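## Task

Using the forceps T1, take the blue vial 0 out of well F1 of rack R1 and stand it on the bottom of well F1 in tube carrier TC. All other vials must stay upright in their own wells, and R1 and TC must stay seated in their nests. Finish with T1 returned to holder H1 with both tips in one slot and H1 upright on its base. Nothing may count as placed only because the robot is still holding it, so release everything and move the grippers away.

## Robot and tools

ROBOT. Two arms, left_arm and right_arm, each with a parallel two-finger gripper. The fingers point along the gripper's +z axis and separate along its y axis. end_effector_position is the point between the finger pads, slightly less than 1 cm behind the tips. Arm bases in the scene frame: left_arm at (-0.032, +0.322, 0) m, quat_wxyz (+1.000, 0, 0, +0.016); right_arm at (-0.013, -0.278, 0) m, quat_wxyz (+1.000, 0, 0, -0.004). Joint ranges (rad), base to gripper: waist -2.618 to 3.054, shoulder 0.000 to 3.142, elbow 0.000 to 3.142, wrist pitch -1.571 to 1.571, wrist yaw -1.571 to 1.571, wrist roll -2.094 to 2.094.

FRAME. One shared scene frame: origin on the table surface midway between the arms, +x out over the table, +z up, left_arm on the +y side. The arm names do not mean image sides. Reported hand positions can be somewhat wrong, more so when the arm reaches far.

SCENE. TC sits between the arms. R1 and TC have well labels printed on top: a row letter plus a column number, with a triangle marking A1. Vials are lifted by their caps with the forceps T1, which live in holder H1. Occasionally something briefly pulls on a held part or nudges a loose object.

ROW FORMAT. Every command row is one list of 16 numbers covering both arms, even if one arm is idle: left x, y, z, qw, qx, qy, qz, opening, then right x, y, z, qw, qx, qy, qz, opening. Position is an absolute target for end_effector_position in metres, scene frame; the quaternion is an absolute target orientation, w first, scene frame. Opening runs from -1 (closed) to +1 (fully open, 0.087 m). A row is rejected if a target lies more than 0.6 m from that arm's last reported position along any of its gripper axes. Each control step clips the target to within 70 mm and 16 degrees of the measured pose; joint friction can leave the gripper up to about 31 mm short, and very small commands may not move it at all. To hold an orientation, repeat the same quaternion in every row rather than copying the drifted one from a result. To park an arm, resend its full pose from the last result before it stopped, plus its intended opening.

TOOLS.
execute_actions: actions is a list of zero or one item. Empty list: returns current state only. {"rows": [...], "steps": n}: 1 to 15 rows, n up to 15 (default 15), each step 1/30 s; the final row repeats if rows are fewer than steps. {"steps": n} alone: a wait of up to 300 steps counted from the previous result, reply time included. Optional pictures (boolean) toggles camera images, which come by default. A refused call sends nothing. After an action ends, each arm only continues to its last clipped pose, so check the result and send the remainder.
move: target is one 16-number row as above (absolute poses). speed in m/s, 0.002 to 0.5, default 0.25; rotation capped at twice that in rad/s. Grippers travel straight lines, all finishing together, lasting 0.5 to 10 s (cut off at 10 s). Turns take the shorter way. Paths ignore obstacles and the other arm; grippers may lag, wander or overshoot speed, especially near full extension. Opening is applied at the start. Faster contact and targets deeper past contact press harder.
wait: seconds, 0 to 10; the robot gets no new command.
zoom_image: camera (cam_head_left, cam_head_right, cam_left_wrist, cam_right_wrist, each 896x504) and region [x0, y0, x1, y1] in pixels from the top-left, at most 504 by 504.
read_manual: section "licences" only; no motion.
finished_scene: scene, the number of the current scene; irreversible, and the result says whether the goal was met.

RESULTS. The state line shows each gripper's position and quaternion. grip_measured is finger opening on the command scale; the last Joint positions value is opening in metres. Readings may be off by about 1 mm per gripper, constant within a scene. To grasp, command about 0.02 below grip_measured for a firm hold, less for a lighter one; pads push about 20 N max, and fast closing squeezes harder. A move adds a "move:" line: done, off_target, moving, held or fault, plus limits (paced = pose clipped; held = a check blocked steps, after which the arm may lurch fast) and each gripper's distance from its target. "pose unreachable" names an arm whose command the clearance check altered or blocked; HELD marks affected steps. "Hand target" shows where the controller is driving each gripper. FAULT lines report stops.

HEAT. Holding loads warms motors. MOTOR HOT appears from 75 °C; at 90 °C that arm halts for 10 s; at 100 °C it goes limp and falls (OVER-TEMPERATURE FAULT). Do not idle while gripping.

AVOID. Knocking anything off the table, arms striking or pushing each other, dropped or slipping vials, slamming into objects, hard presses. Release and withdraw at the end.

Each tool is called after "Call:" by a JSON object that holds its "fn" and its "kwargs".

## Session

Call:
{"fn": "execute_actions", "kwargs": {"actions": []}}

Scene clock: 0.00 s of 12600.00 s.
left_arm: end_effector_position=(+0.2753, +0.1788, +0.2352) grip_measured=+0.987 end_effector_quat_wxyz=(+0.297, +0.727, +0.509, +0.354) | right_arm: end_effector_position=(+0.4768, -0.3757, +0.3861) grip_measured=+0.996 end_effector_quat_wxyz=(+0.693, -0.053, +0.717, +0.045)
Joint positions: left_arm=[-0.863  1.201  1.034 -0.594 -0.589  1.346  0.087] | right_arm=[-0.358  1.574  1.571 -0.036 -0.504 -0.028  0.087]
Joint velocities: left_arm=[ 0.002  0.007 -0.007  0.007  0.007 -0.022 -0.001] | right_arm=[-0.002 -0.002  0.002 -0.051 -0.081 -0.037 -0.001]
Hand target (left_arm): +0.275, +0.179, +0.235; +0.297, +0.727, +0.509, +0.354
Hand target (right_arm): +0.477, -0.376, +0.386; +0.693, -0.053, +0.717, +0.045

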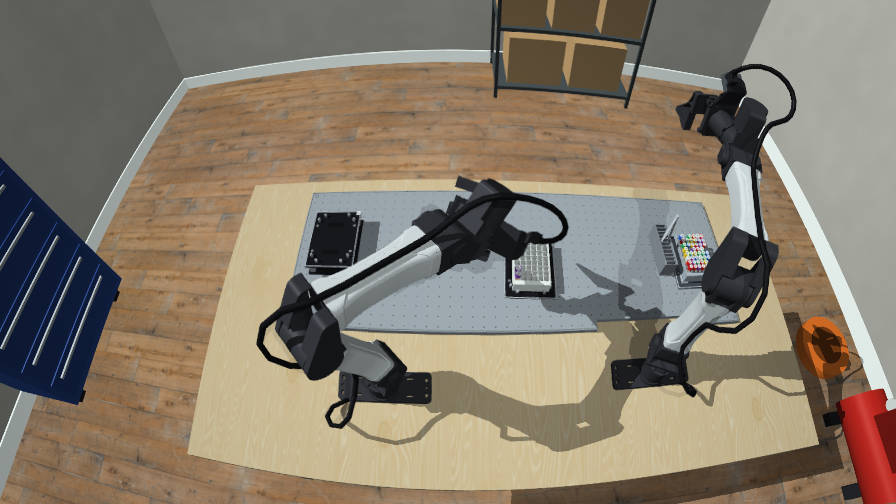

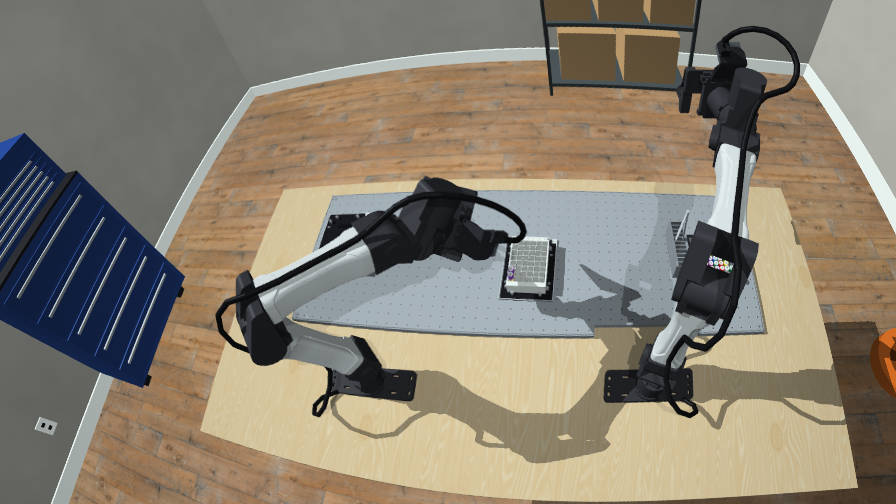

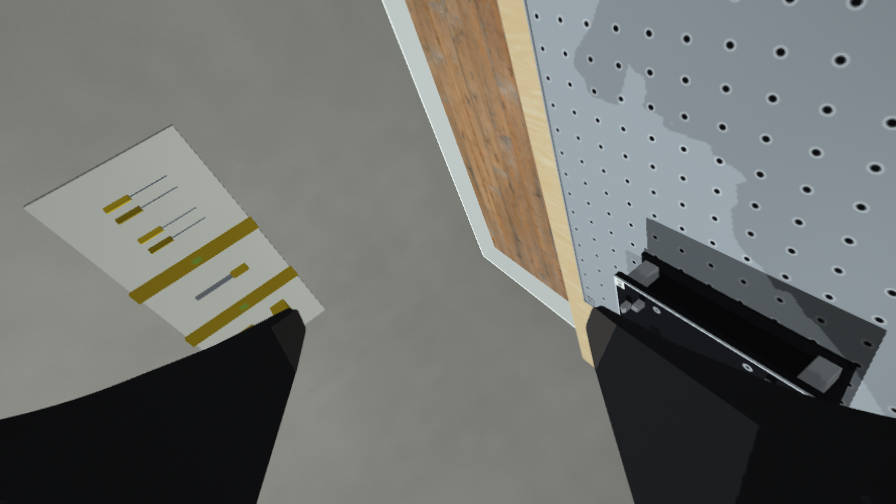

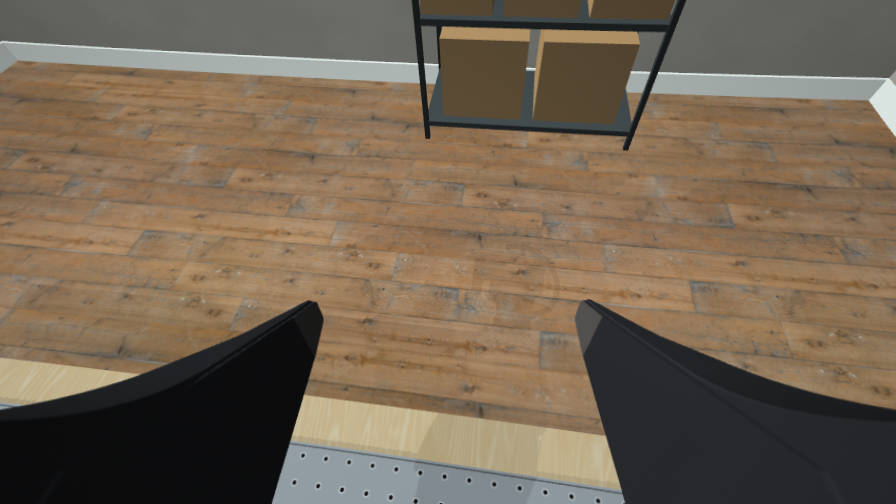

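Call:
{"fn": "move", "kwargs": {"target": [0.33,0.2,0.25,0.68,0.1,0.7,-0.15,1,0.31,-0.365,0.22,0.21,0,0.978,0,-0.2]}}

Call:
{"fn": "move", "kwargs": {"target": [0.28,-0.0489,0.2146,0.566,0.39,0.451,-0.57,1,0.31,-0.365,0.22,0.21,0,0.978,0,-0.2]}}

Scene clock: 5.23 s of 12600.00 s.
left_arm: end_effector_position=(+0.3290, +0.1960, +0.2553) grip_measured=+0.987 end_effector_quat_wxyz=(+0.686, +0.103, +0.705, -0.150) | right_arm: end_effector_position=(+0.3126, -0.3701, +0.2172) grip_measured=-0.200 end_effector_quat_wxyz=(+0.216, -0.003, +0.976, +0.003)
Joint positions: left_arm=[-0.329  1.033  0.635  0.383  0.063 -0.069  0.087] | right_arm=[-0.305  1.634  1.735 -1.257 -0.138 -0.289  0.035]
Joint velocities: left_arm=[-0.012 -0.002 -0.032 -0.051 -0.007 -0.051 -0.001] | right_arm=[ 0.002  0.007  0.027 -0.022 -0.022 -0.051 -0.001]
Hand target (left_arm): +0.330, +0.199, +0.249; +0.685, +0.097, +0.706, -0.149
Hand target (right_arm): +0.313, -0.369, +0.216; +0.208, -0.009, +0.978, +0.001
Off the commanded pose (left_arm): 0.007 m, 0 deg.
Off the commanded pose (right_arm): 0.006 m, 1 deg.
move: done

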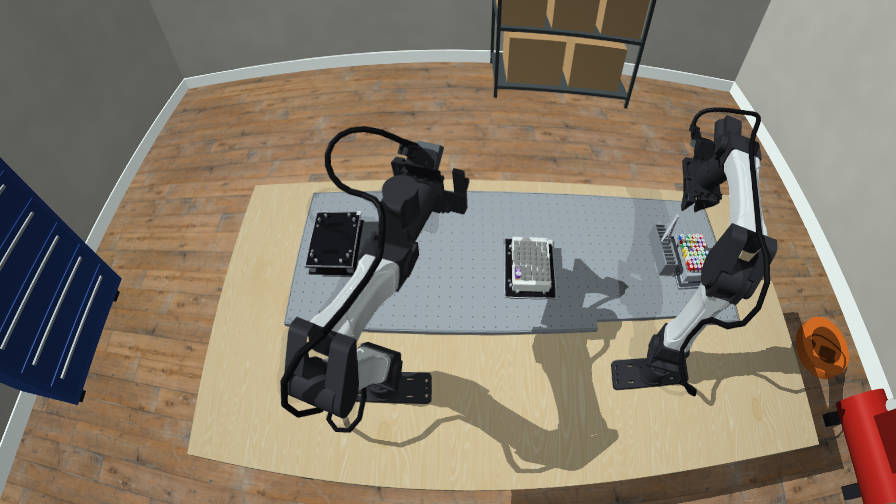

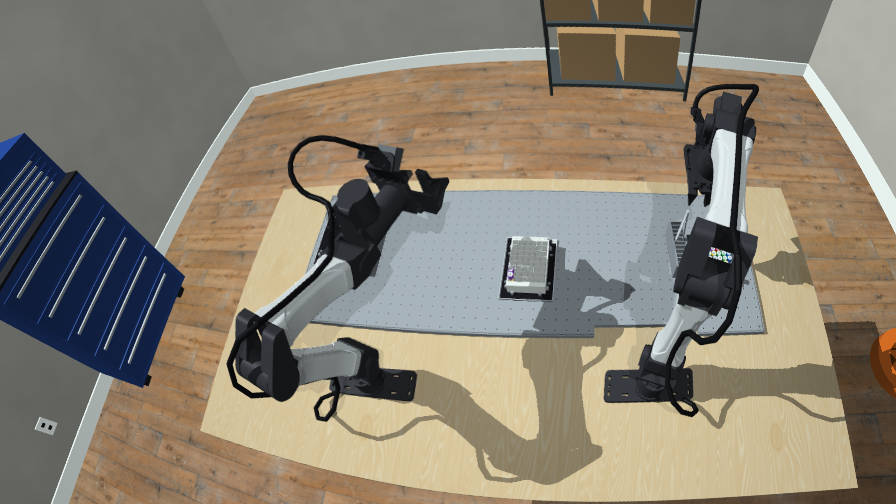

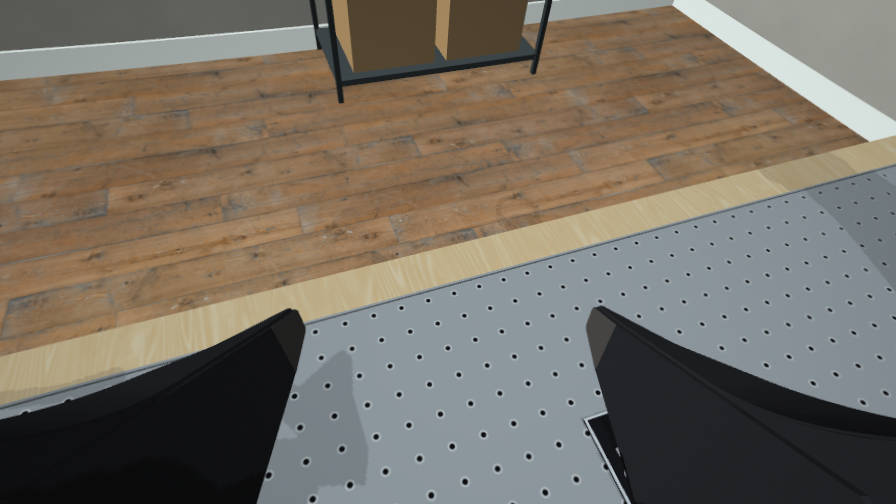

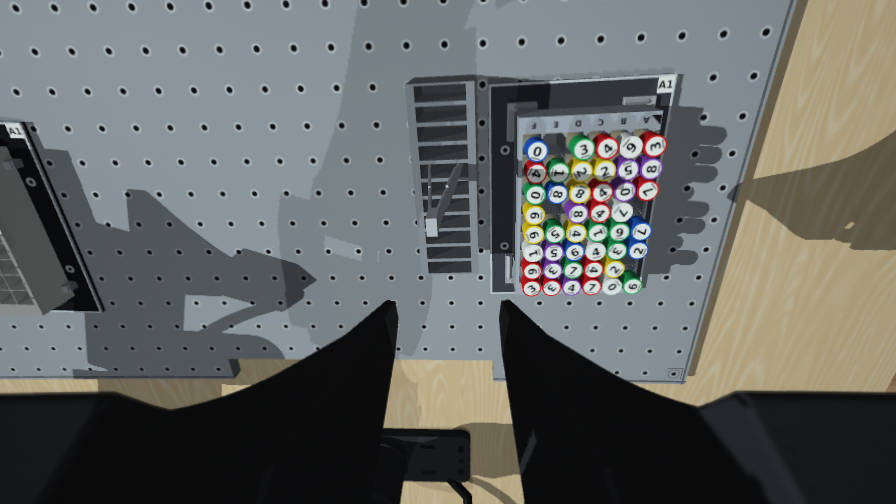

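Scene clock: 8.23 s of 12600.00 s.
left_arm: end_effector_position=(+0.2815, -0.0452, +0.2045) grip_measured=+0.987 end_effector_quat_wxyz=(+0.561, +0.380, +0.468, -0.567) | right_arm: end_effector_position=(+0.3109, -0.3675, +0.2165) grip_measured=-0.200 end_effector_quat_wxyz=(+0.211, +0.001, +0.977, +0.004)
Joint positions: left_arm=[-0.588  1.97   0.868  1.537  0.868 -0.45   0.087] | right_arm=[-0.298  1.634  1.735 -1.267 -0.131 -0.276  0.035]
Joint velocities: left_arm=[-0.012 -0.007 -0.012  0.051 -0.037  0.007 -0.001] | right_arm=[-0.017 -0.002  0.012  0.007 -0.051  0.007 -0.   ]
Hand target (left_arm): +0.281, -0.050, +0.216; +0.570, +0.387, +0.448, -0.570
Hand target (right_arm): +0.310, -0.365, +0.220; +0.210, -0.000, +0.978, +0.000
Off the commanded pose (left_arm): 0.011 m, 2 deg.
Off the commanded pose (right_arm): 0.004 m, 0 deg.
joint sent to its limit (left arm) — the command would take joint 4 (wrist pitch) past its upper limit, so that joint was sent only as far as its limit.
move: off_target (left_arm)

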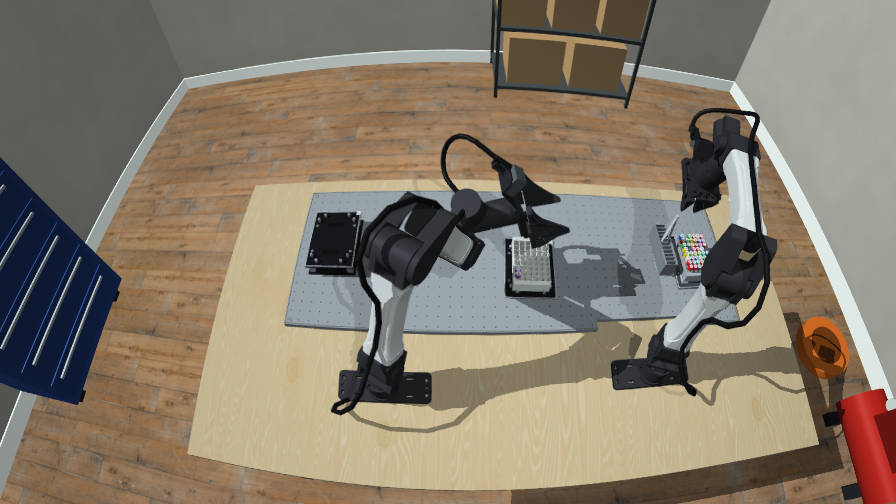

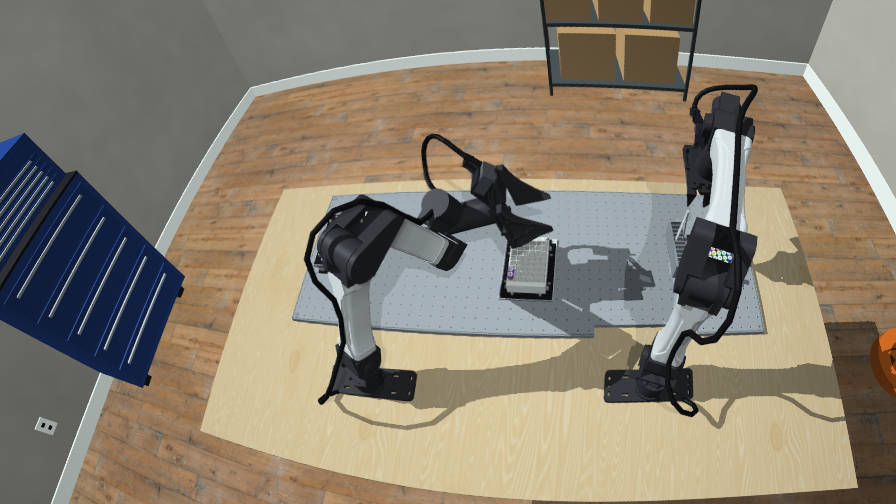

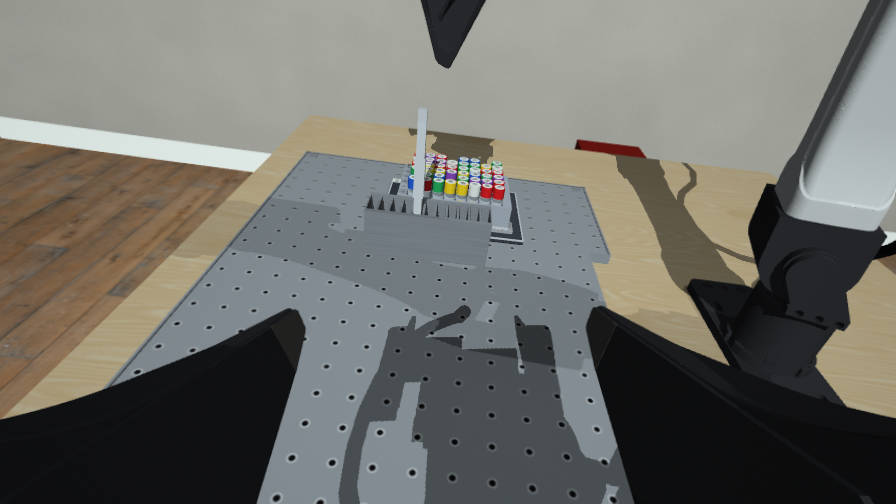

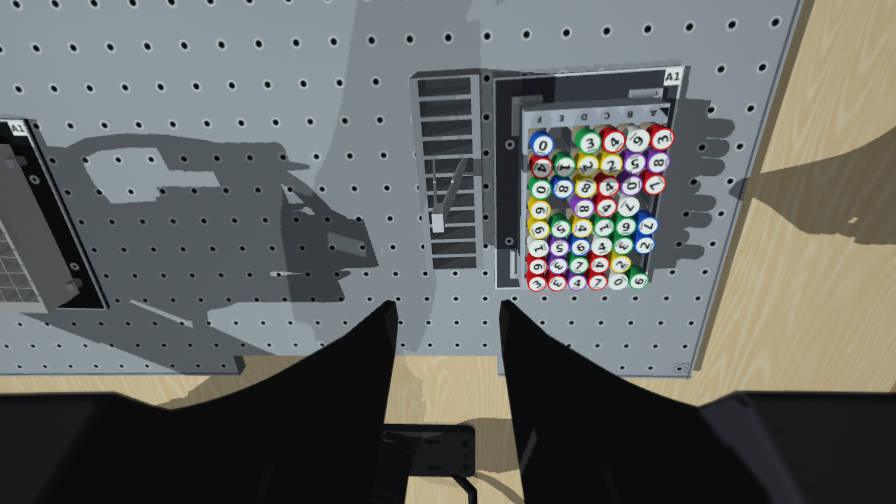

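Call:
{"fn": "move", "kwargs": {"target": [0.2815,-0.0452,0.2045,0.561,0.38,0.468,-0.567,1,0.325,-0.364,0.108,0.21,-0.02,0.978,0.004,-0.2], "speed": 0.06}}

Call:
{"fn": "zoom_image", "kwargs": {"camera": "cam_left_wrist", "region": [340,80,540,280]}}

Scene clock: 11.37 s of 12600.00 s.
left_arm: end_effector_position=(+0.2812, -0.0451, +0.2047) grip_measured=+0.987 end_effector_quat_wxyz=(+0.561, +0.380, +0.468, -0.568) | right_arm: end_effector_position=(+0.3265, -0.3677, +0.1151) grip_measured=-0.200 end_effector_quat_wxyz=(+0.213, -0.011, +0.977, +0.004)
Joint positions: left_arm=[-0.588  1.97   0.868  1.538  0.869 -0.452  0.087] | right_arm=[-0.284  1.634  1.326 -0.853 -0.131 -0.287  0.035]
Joint velocities: left_arm=[-0.007 -0.007  0.007 -0.051 -0.037  0.051  0.001] | right_arm=[-0.002  0.007 -0.007 -0.066  0.007 -0.095 -0.001]
Hand target (left_arm): +0.282, -0.045, +0.204; +0.561, +0.380, +0.468, -0.567
Hand target (right_arm): +0.327, -0.364, +0.108; +0.210, -0.020, +0.977, +0.004
Off the commanded pose (left_arm): 0.000 m, 0 deg.
Off the commanded pose (right_arm): 0.008 m, 1 deg.
move: done

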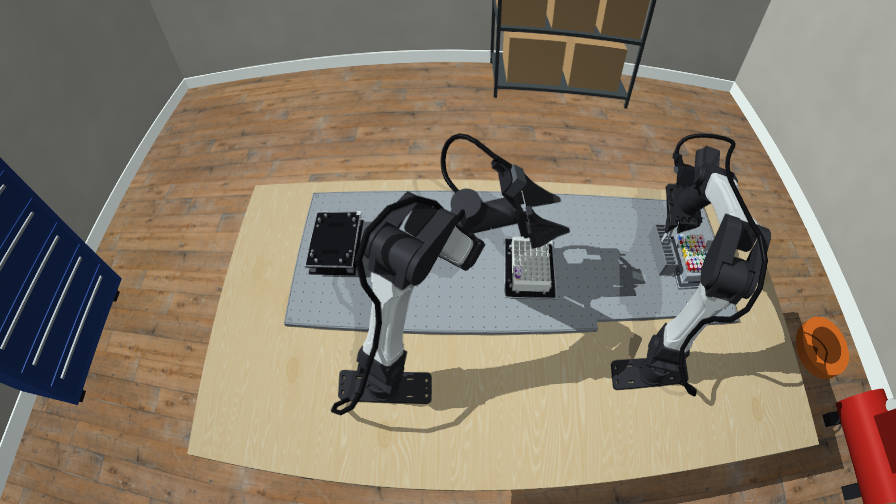

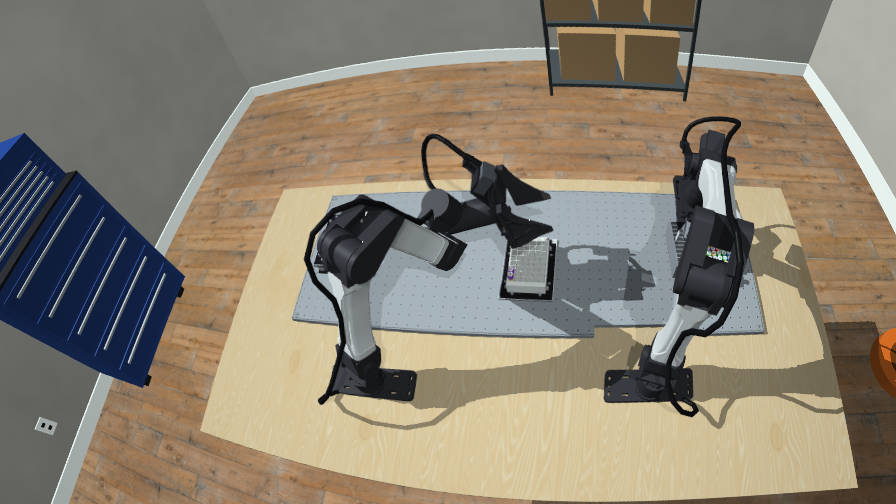

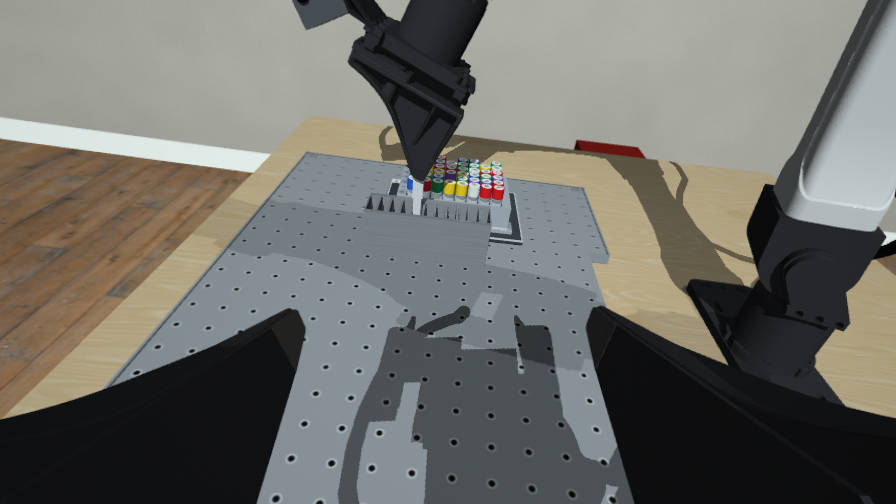

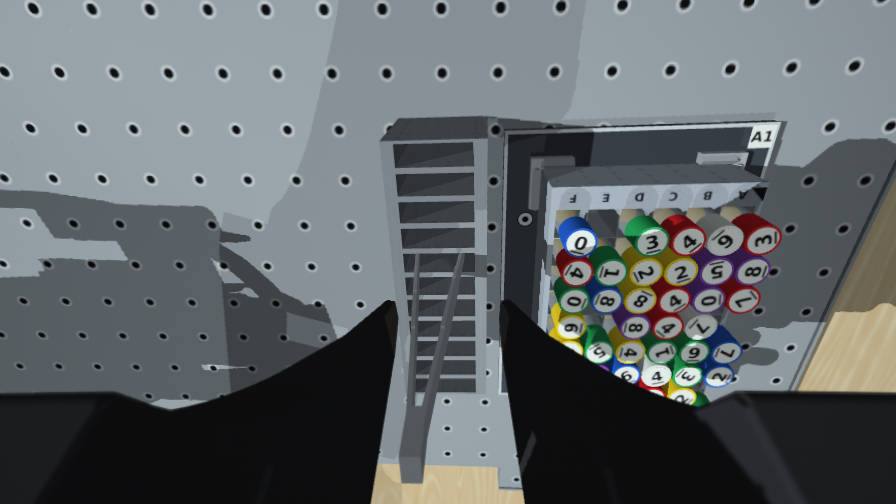

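Region (340, 80, 540, 280) of cam_left_wrist's 896x504 image, scaled by 2.520, with more detail than that image has.

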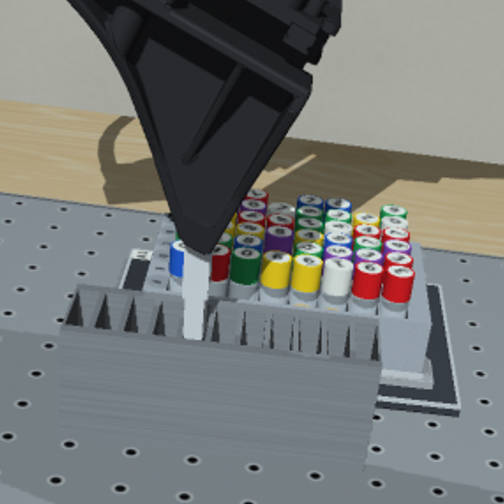

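Call:
{"fn": "execute_actions", "kwargs": {"actions": [{"rows":[[0.2815,-0.0452,0.2045,0.561,0.38,0.468,-0.567,1,0.328,-0.36,0.102,0.21,-0.02,0.978,0.004,-0.2]]}], "pictures": false}}

Call:
{"fn": "execute_actions", "kwargs": {"actions": [{"rows":[[0.2815,-0.0452,0.2045,0.561,0.38,0.468,-0.567,1,0.328,-0.36,0.102,0.21,-0.02,0.978,0.004,-0.6]]}]}}

Scene clock: 13.03 s of 12600.00 s.
left_arm: end_effector_position=(+0.2812, -0.0451, +0.2047) grip_measured=+0.987 end_effector_quat_wxyz=(+0.561, +0.380, +0.468, -0.568) | right_arm: end_effector_position=(+0.3284, -0.3627, +0.1098) grip_measured=-0.200 end_effector_quat_wxyz=(+0.215, -0.019, +0.976, +0.005)
Joint positions: left_arm=[-0.588  1.97   0.868  1.538  0.869 -0.452  0.087] | right_arm=[-0.268  1.634  1.303 -0.826 -0.131 -0.287  0.035]
Joint velocities: left_arm=[-0.002  0.022 -0.002 -0.037 -0.051 -0.022  0.   ] | right_arm=[-0.002  0.002 -0.012  0.066 -0.037 -0.037  0.   ]
Hand target (left_arm): +0.282, -0.045, +0.204; +0.561, +0.380, +0.468, -0.567
Hand target (right_arm): +0.328, -0.360, +0.102; +0.210, -0.020, +0.977, +0.004
Off the commanded pose (left_arm): 0.000 m, 0 deg.
Off the commanded pose (right_arm): 0.008 m, 1 deg.
Steps of this call (steps 1 to 35: nothing new was sent; steps 36 to 50: all 15 steps of this action). Readings (end_effector_position):
36: left_arm (+0.2812, -0.0451, +0.2047) | right_arm (+0.3271, -0.3674, +0.1144)
37: left_arm (+0.2812, -0.0451, +0.2047) | right_arm (+0.3277, -0.3665, +0.1133)
39: left_arm (+0.2812, -0.0451, +0.2047) | right_arm (+0.3269, -0.3636, +0.1105)
43: left_arm (+0.2812, -0.0451, +0.2047) | right_arm (+0.3271, -0.3623, +0.1095)
50: the state above

Scene clock: 13.53 s of 12600.00 s.
left_arm: end_effector_position=(+0.2812, -0.0451, +0.2047) grip_measured=+0.987 end_effector_quat_wxyz=(+0.561, +0.380, +0.468, -0.568) | right_arm: end_effector_position=(+0.3286, -0.3627, +0.1099) grip_measured=-0.600 end_effector_quat_wxyz=(+0.215, -0.019, +0.976, +0.005)
Joint positions: left_arm=[-0.588  1.97   0.868  1.538  0.869 -0.452  0.087] | right_arm=[-0.268  1.634  1.303 -0.826 -0.131 -0.287  0.018]
Joint velocities: left_arm=[-0.007 -0.002  0.007 -0.007  0.007 -0.007 -0.001] | right_arm=[ 0.007  0.002  0.002 -0.007 -0.022 -0.007 -0.001]
Hand target (left_arm): +0.282, -0.045, +0.204; +0.561, +0.380, +0.468, -0.567
Hand target (right_arm): +0.328, -0.360, +0.102; +0.210, -0.020, +0.978, +0.004
Off the commanded pose (left_arm): 0.000 m, 0 deg.
Off the commanded pose (right_arm): 0.008 m, 1 deg.
Steps of this call (steps 1 to 15: all 15 steps of this action). Readings (end_effector_position):
1: left_arm (+0.2812, -0.0451, +0.2047) | right_arm (+0.3284, -0.3627, +0.1098)
2: left_arm (+0.2812, -0.0451, +0.2047) | right_arm (+0.3285, -0.3627, +0.1098)
4: left_arm (+0.2812, -0.0451, +0.2047) | right_arm (+0.3285, -0.3627, +0.1098)
8: left_arm (+0.2812, -0.0451, +0.2047) | right_arm (+0.3286, -0.3627, +0.1099)
15: the state above

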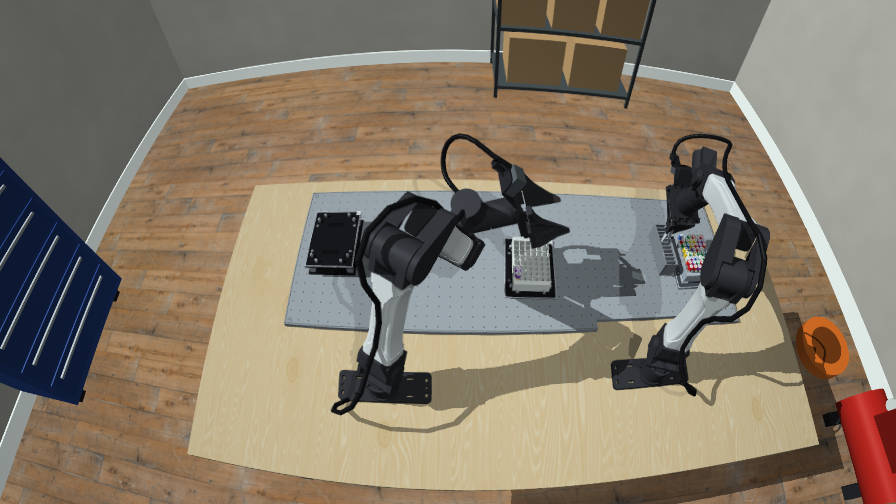

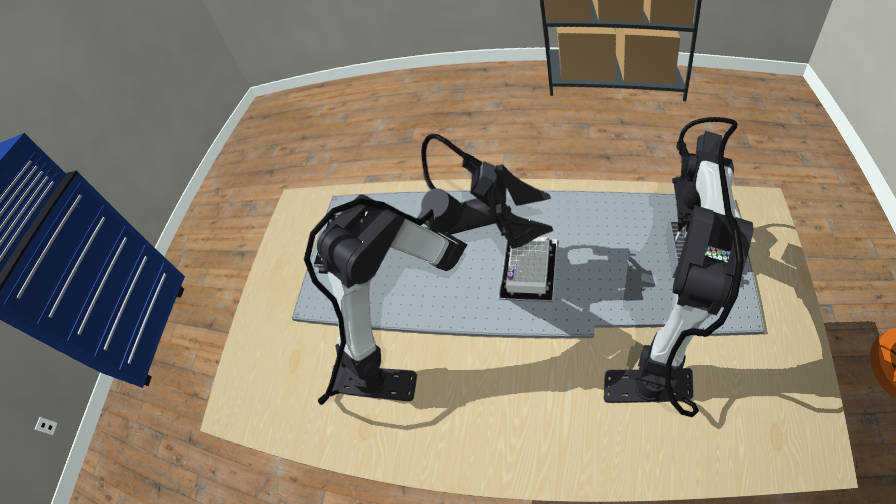

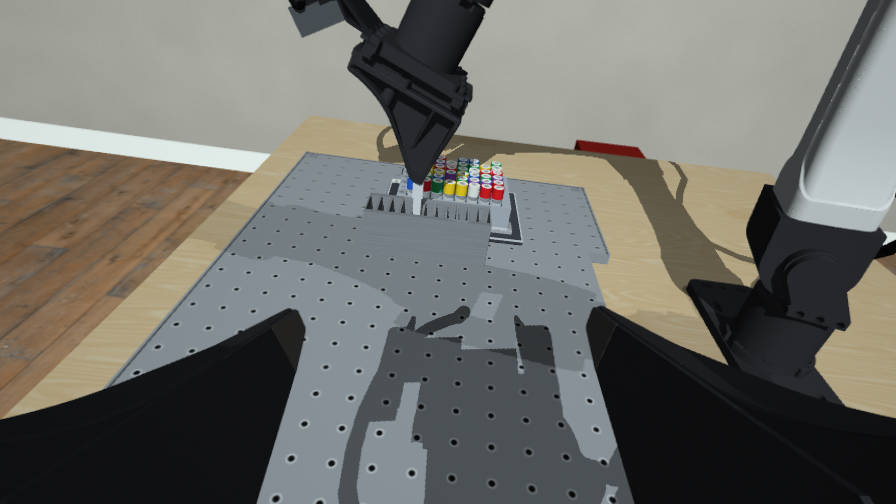

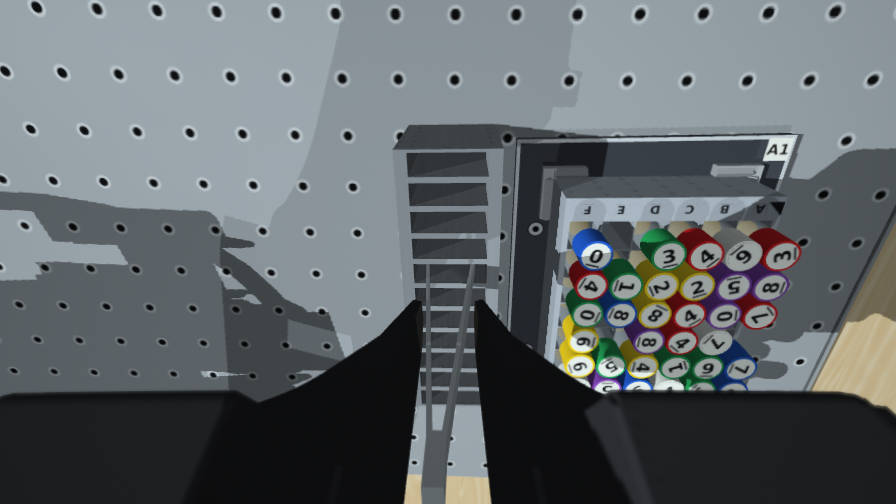

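Call:
{"fn": "execute_actions", "kwargs": {"actions": [{"rows":[[0.2815,-0.0452,0.2045,0.561,0.38,0.468,-0.567,1,0.328,-0.36,0.102,0.21,-0.02,0.978,0.004,-0.79]]}], "pictures": false}}

Call:
{"fn": "move", "kwargs": {"target": [0.2815,-0.0452,0.2045,0.561,0.38,0.468,-0.567,1,0.329,-0.362,0.195,0.21,-0.02,0.978,0.004,-0.79], "speed": 0.05}}

Call:
{"fn": "move", "kwargs": {"target": [0.2815,-0.0452,0.2045,0.561,0.38,0.468,-0.567,1,0.336,-0.42,0.178,0.21,-0.02,0.978,0.004,-0.77], "speed": 0.05}}

Call:
{"fn": "zoom_image", "kwargs": {"camera": "cam_left_wrist", "region": [350,80,490,220]}}

Call:
{"fn": "zoom_image", "kwargs": {"camera": "cam_right_wrist", "region": [370,150,530,310]}}

Scene clock: 16.03 s of 12600.00 s.
left_arm: end_effector_position=(+0.2812, -0.0451, +0.2047) grip_measured=+0.987 end_effector_quat_wxyz=(+0.561, +0.380, +0.468, -0.568) | right_arm: end_effector_position=(+0.3288, -0.3628, +0.1099) grip_measured=-0.789 end_effector_quat_wxyz=(+0.216, -0.019, +0.976, +0.004)
Joint positions: left_arm=[-0.588  1.97   0.868  1.538  0.869 -0.452  0.087] | right_arm=[-0.268  1.634  1.303 -0.825 -0.131 -0.287  0.009]
Joint velocities: left_arm=[-0.012 -0.007  0.017 -0.022  0.066  0.022  0.001] | right_arm=[-0.007  0.002 -0.007 -0.022 -0.037  0.037 -0.001]
Hand target (left_arm): +0.282, -0.045, +0.204; +0.561, +0.380, +0.468, -0.567
Hand target (right_arm): +0.328, -0.360, +0.102; +0.210, -0.020, +0.978, +0.004
Off the commanded pose (left_arm): 0.000 m, 0 deg.
Off the commanded pose (right_arm): 0.008 m, 1 deg.
Steps of this call (steps 1 to 60: nothing new was sent; steps 61 to 75: all 15 steps of this action). Readings (end_effector_position):
61: left_arm (+0.2812, -0.0451, +0.2047) | right_arm (+0.3286, -0.3627, +0.1099)
62: left_arm (+0.2812, -0.0451, +0.2047) | right_arm (+0.3287, -0.3627, +0.1099)
64: left_arm (+0.2812, -0.0451, +0.2047) | right_arm (+0.3288, -0.3628, +0.1099)
68: left_arm (+0.2812, -0.0451, +0.2047) | right_arm (+0.3288, -0.3628, +0.1099)
75: the state above

Scene clock: 18.47 s of 12600.00 s.
left_arm: end_effector_position=(+0.2812, -0.0451, +0.2047) grip_measured=+0.987 end_effector_quat_wxyz=(+0.561, +0.380, +0.468, -0.568) | right_arm: end_effector_position=(+0.3246, -0.3616, +0.1913) grip_measured=-0.789 end_effector_quat_wxyz=(+0.210, -0.019, +0.978, +0.006)
Joint positions: left_arm=[-0.588  1.97   0.868  1.538  0.869 -0.452  0.087] | right_arm=[-0.268  1.652  1.651 -1.167 -0.131 -0.287  0.009]
Joint velocities: left_arm=[-0.002 -0.002  0.022  0.007  0.037  0.051 -0.001] | right_arm=[ 0.002  0.007 -0.017 -0.066  0.007 -0.095  0.001]
Hand target (left_arm): +0.282, -0.045, +0.204; +0.561, +0.380, +0.468, -0.567
Hand target (right_arm): +0.328, -0.362, +0.195; +0.210, -0.020, +0.977, +0.004
Off the commanded pose (left_arm): 0.000 m, 0 deg.
Off the commanded pose (right_arm): 0.006 m, 0 deg.
move: done

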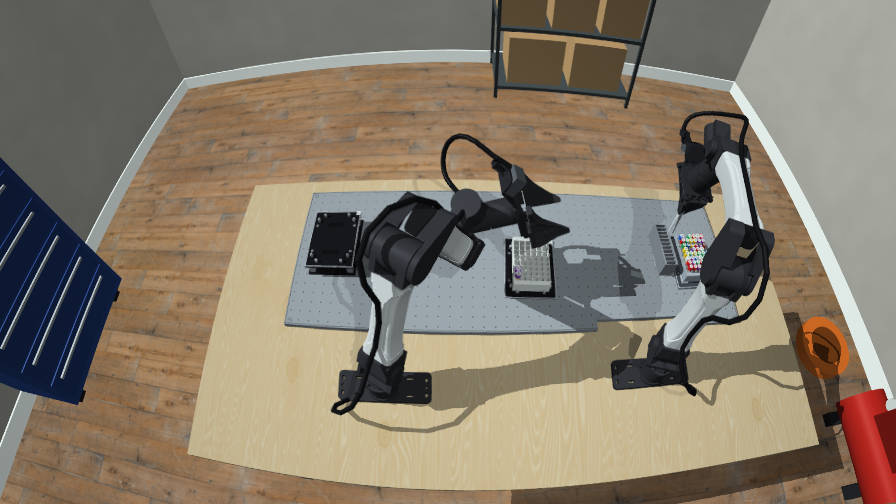

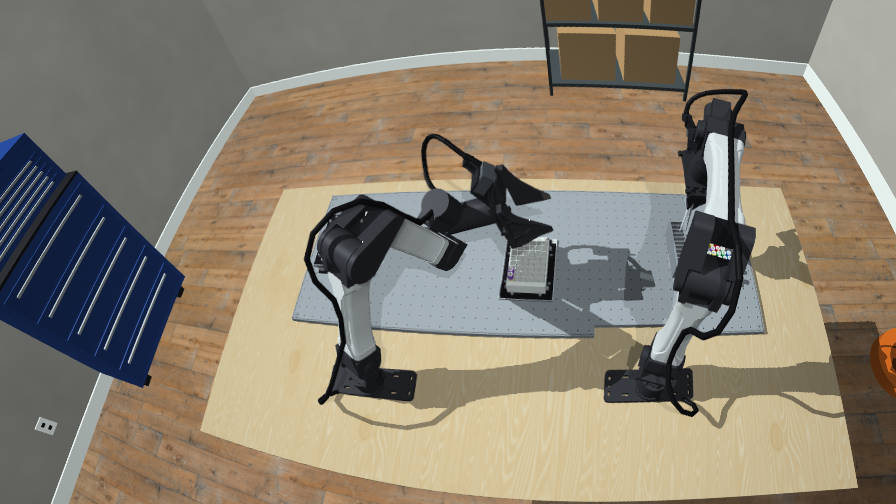

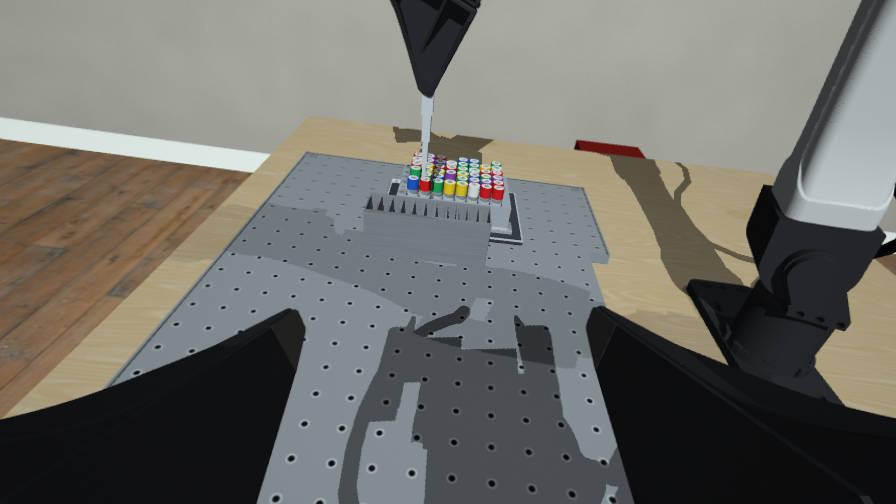

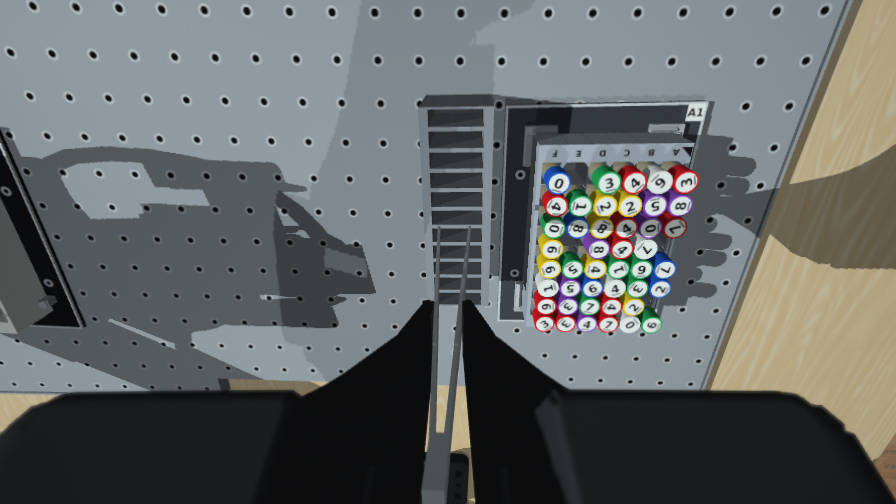

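Scene clock: 20.00 s of 12600.00 s.
left_arm: end_effector_position=(+0.2812, -0.0451, +0.2047) grip_measured=+0.987 end_effector_quat_wxyz=(+0.561, +0.380, +0.468, -0.568) | right_arm: end_effector_position=(+0.3282, -0.4150, +0.1725) grip_measured=-0.770 end_effector_quat_wxyz=(+0.193, -0.018, +0.981, +0.004)
Joint positions: left_arm=[-0.588  1.97   0.868  1.538  0.869 -0.452  0.087] | right_arm=[-0.409  1.759  1.707 -1.167 -0.167 -0.422  0.01 ]
Joint velocities: left_arm=[-0.022 -0.002  0.007 -0.022  0.007  0.007 -0.   ] | right_arm=[ 0.002  0.002  0.022  0.007 -0.022 -0.066 -0.   ]
Hand target (left_arm): +0.282, -0.045, +0.205; +0.561, +0.380, +0.468, -0.567
Hand target (right_arm): +0.336, -0.420, +0.178; +0.208, -0.020, +0.978, +0.002
Off the commanded pose (left_arm): 0.000 m, 0 deg.
Off the commanded pose (right_arm): 0.011 m, 2 deg.
move: off_target (right_arm)

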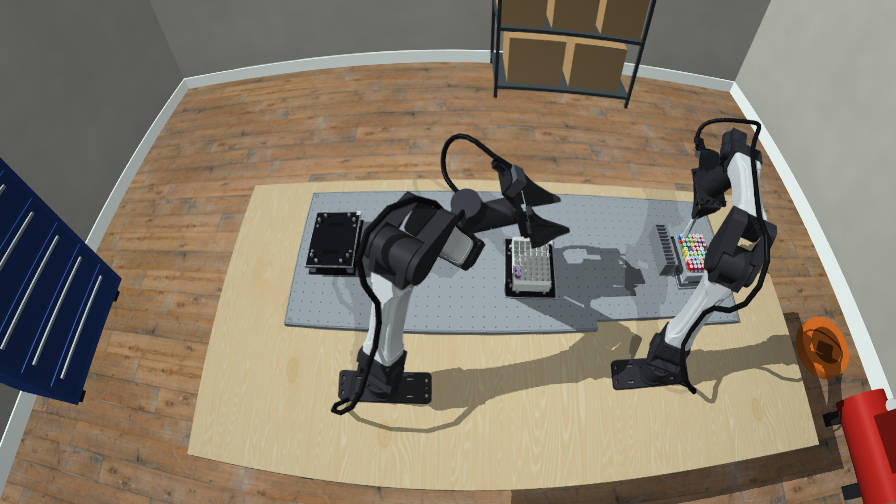

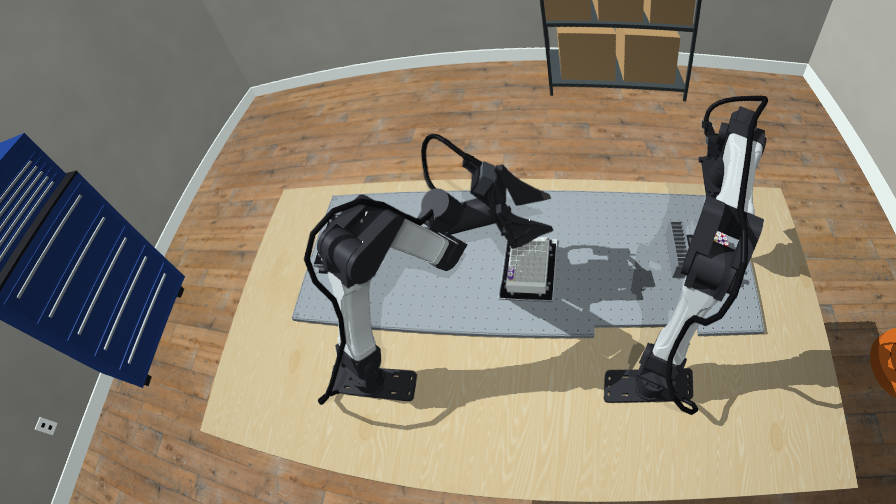

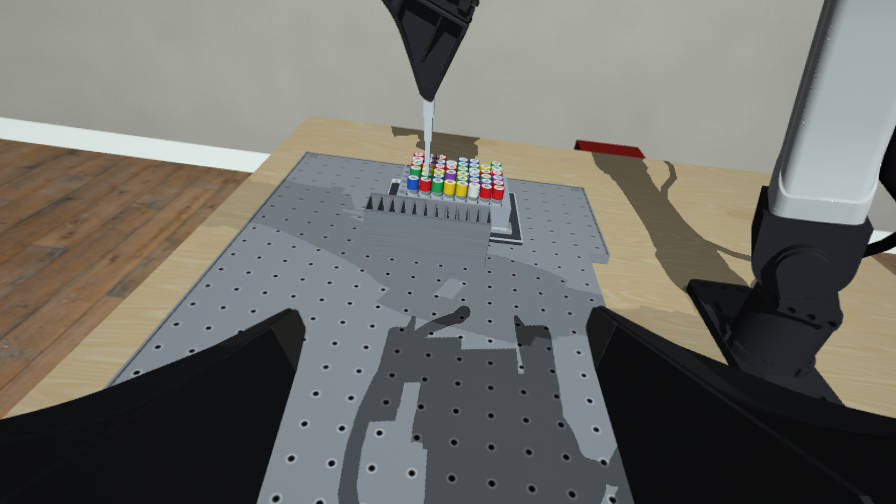

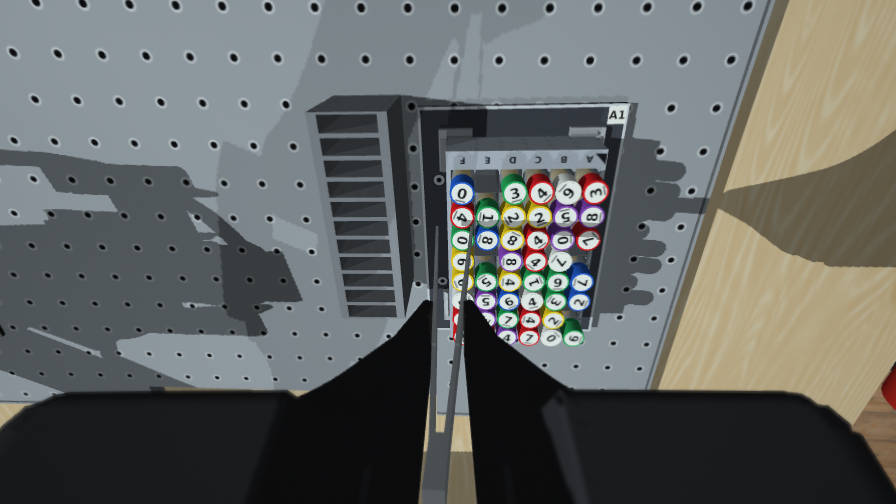

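Region (350, 80, 490, 220) of cam_left_wrist's 896x504 image, scaled by 3.600, with more detail than that image has.

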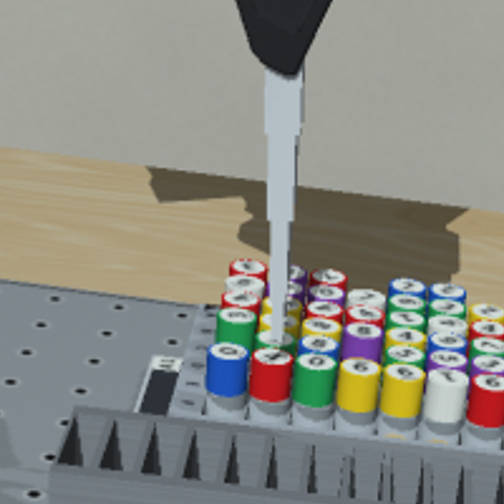

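Region (370, 150, 530, 310) of cam_right_wrist's 896x504 image, scaled by 3.150, with more detail than that image has.

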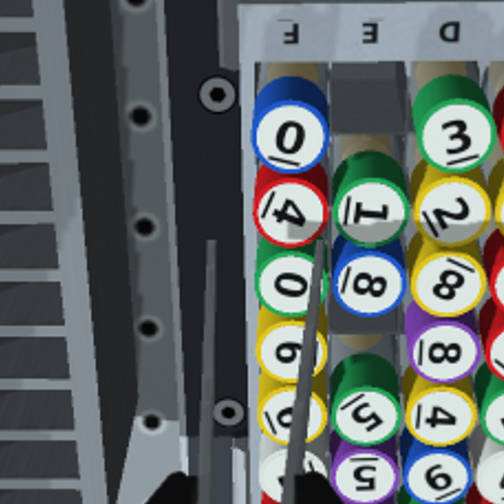

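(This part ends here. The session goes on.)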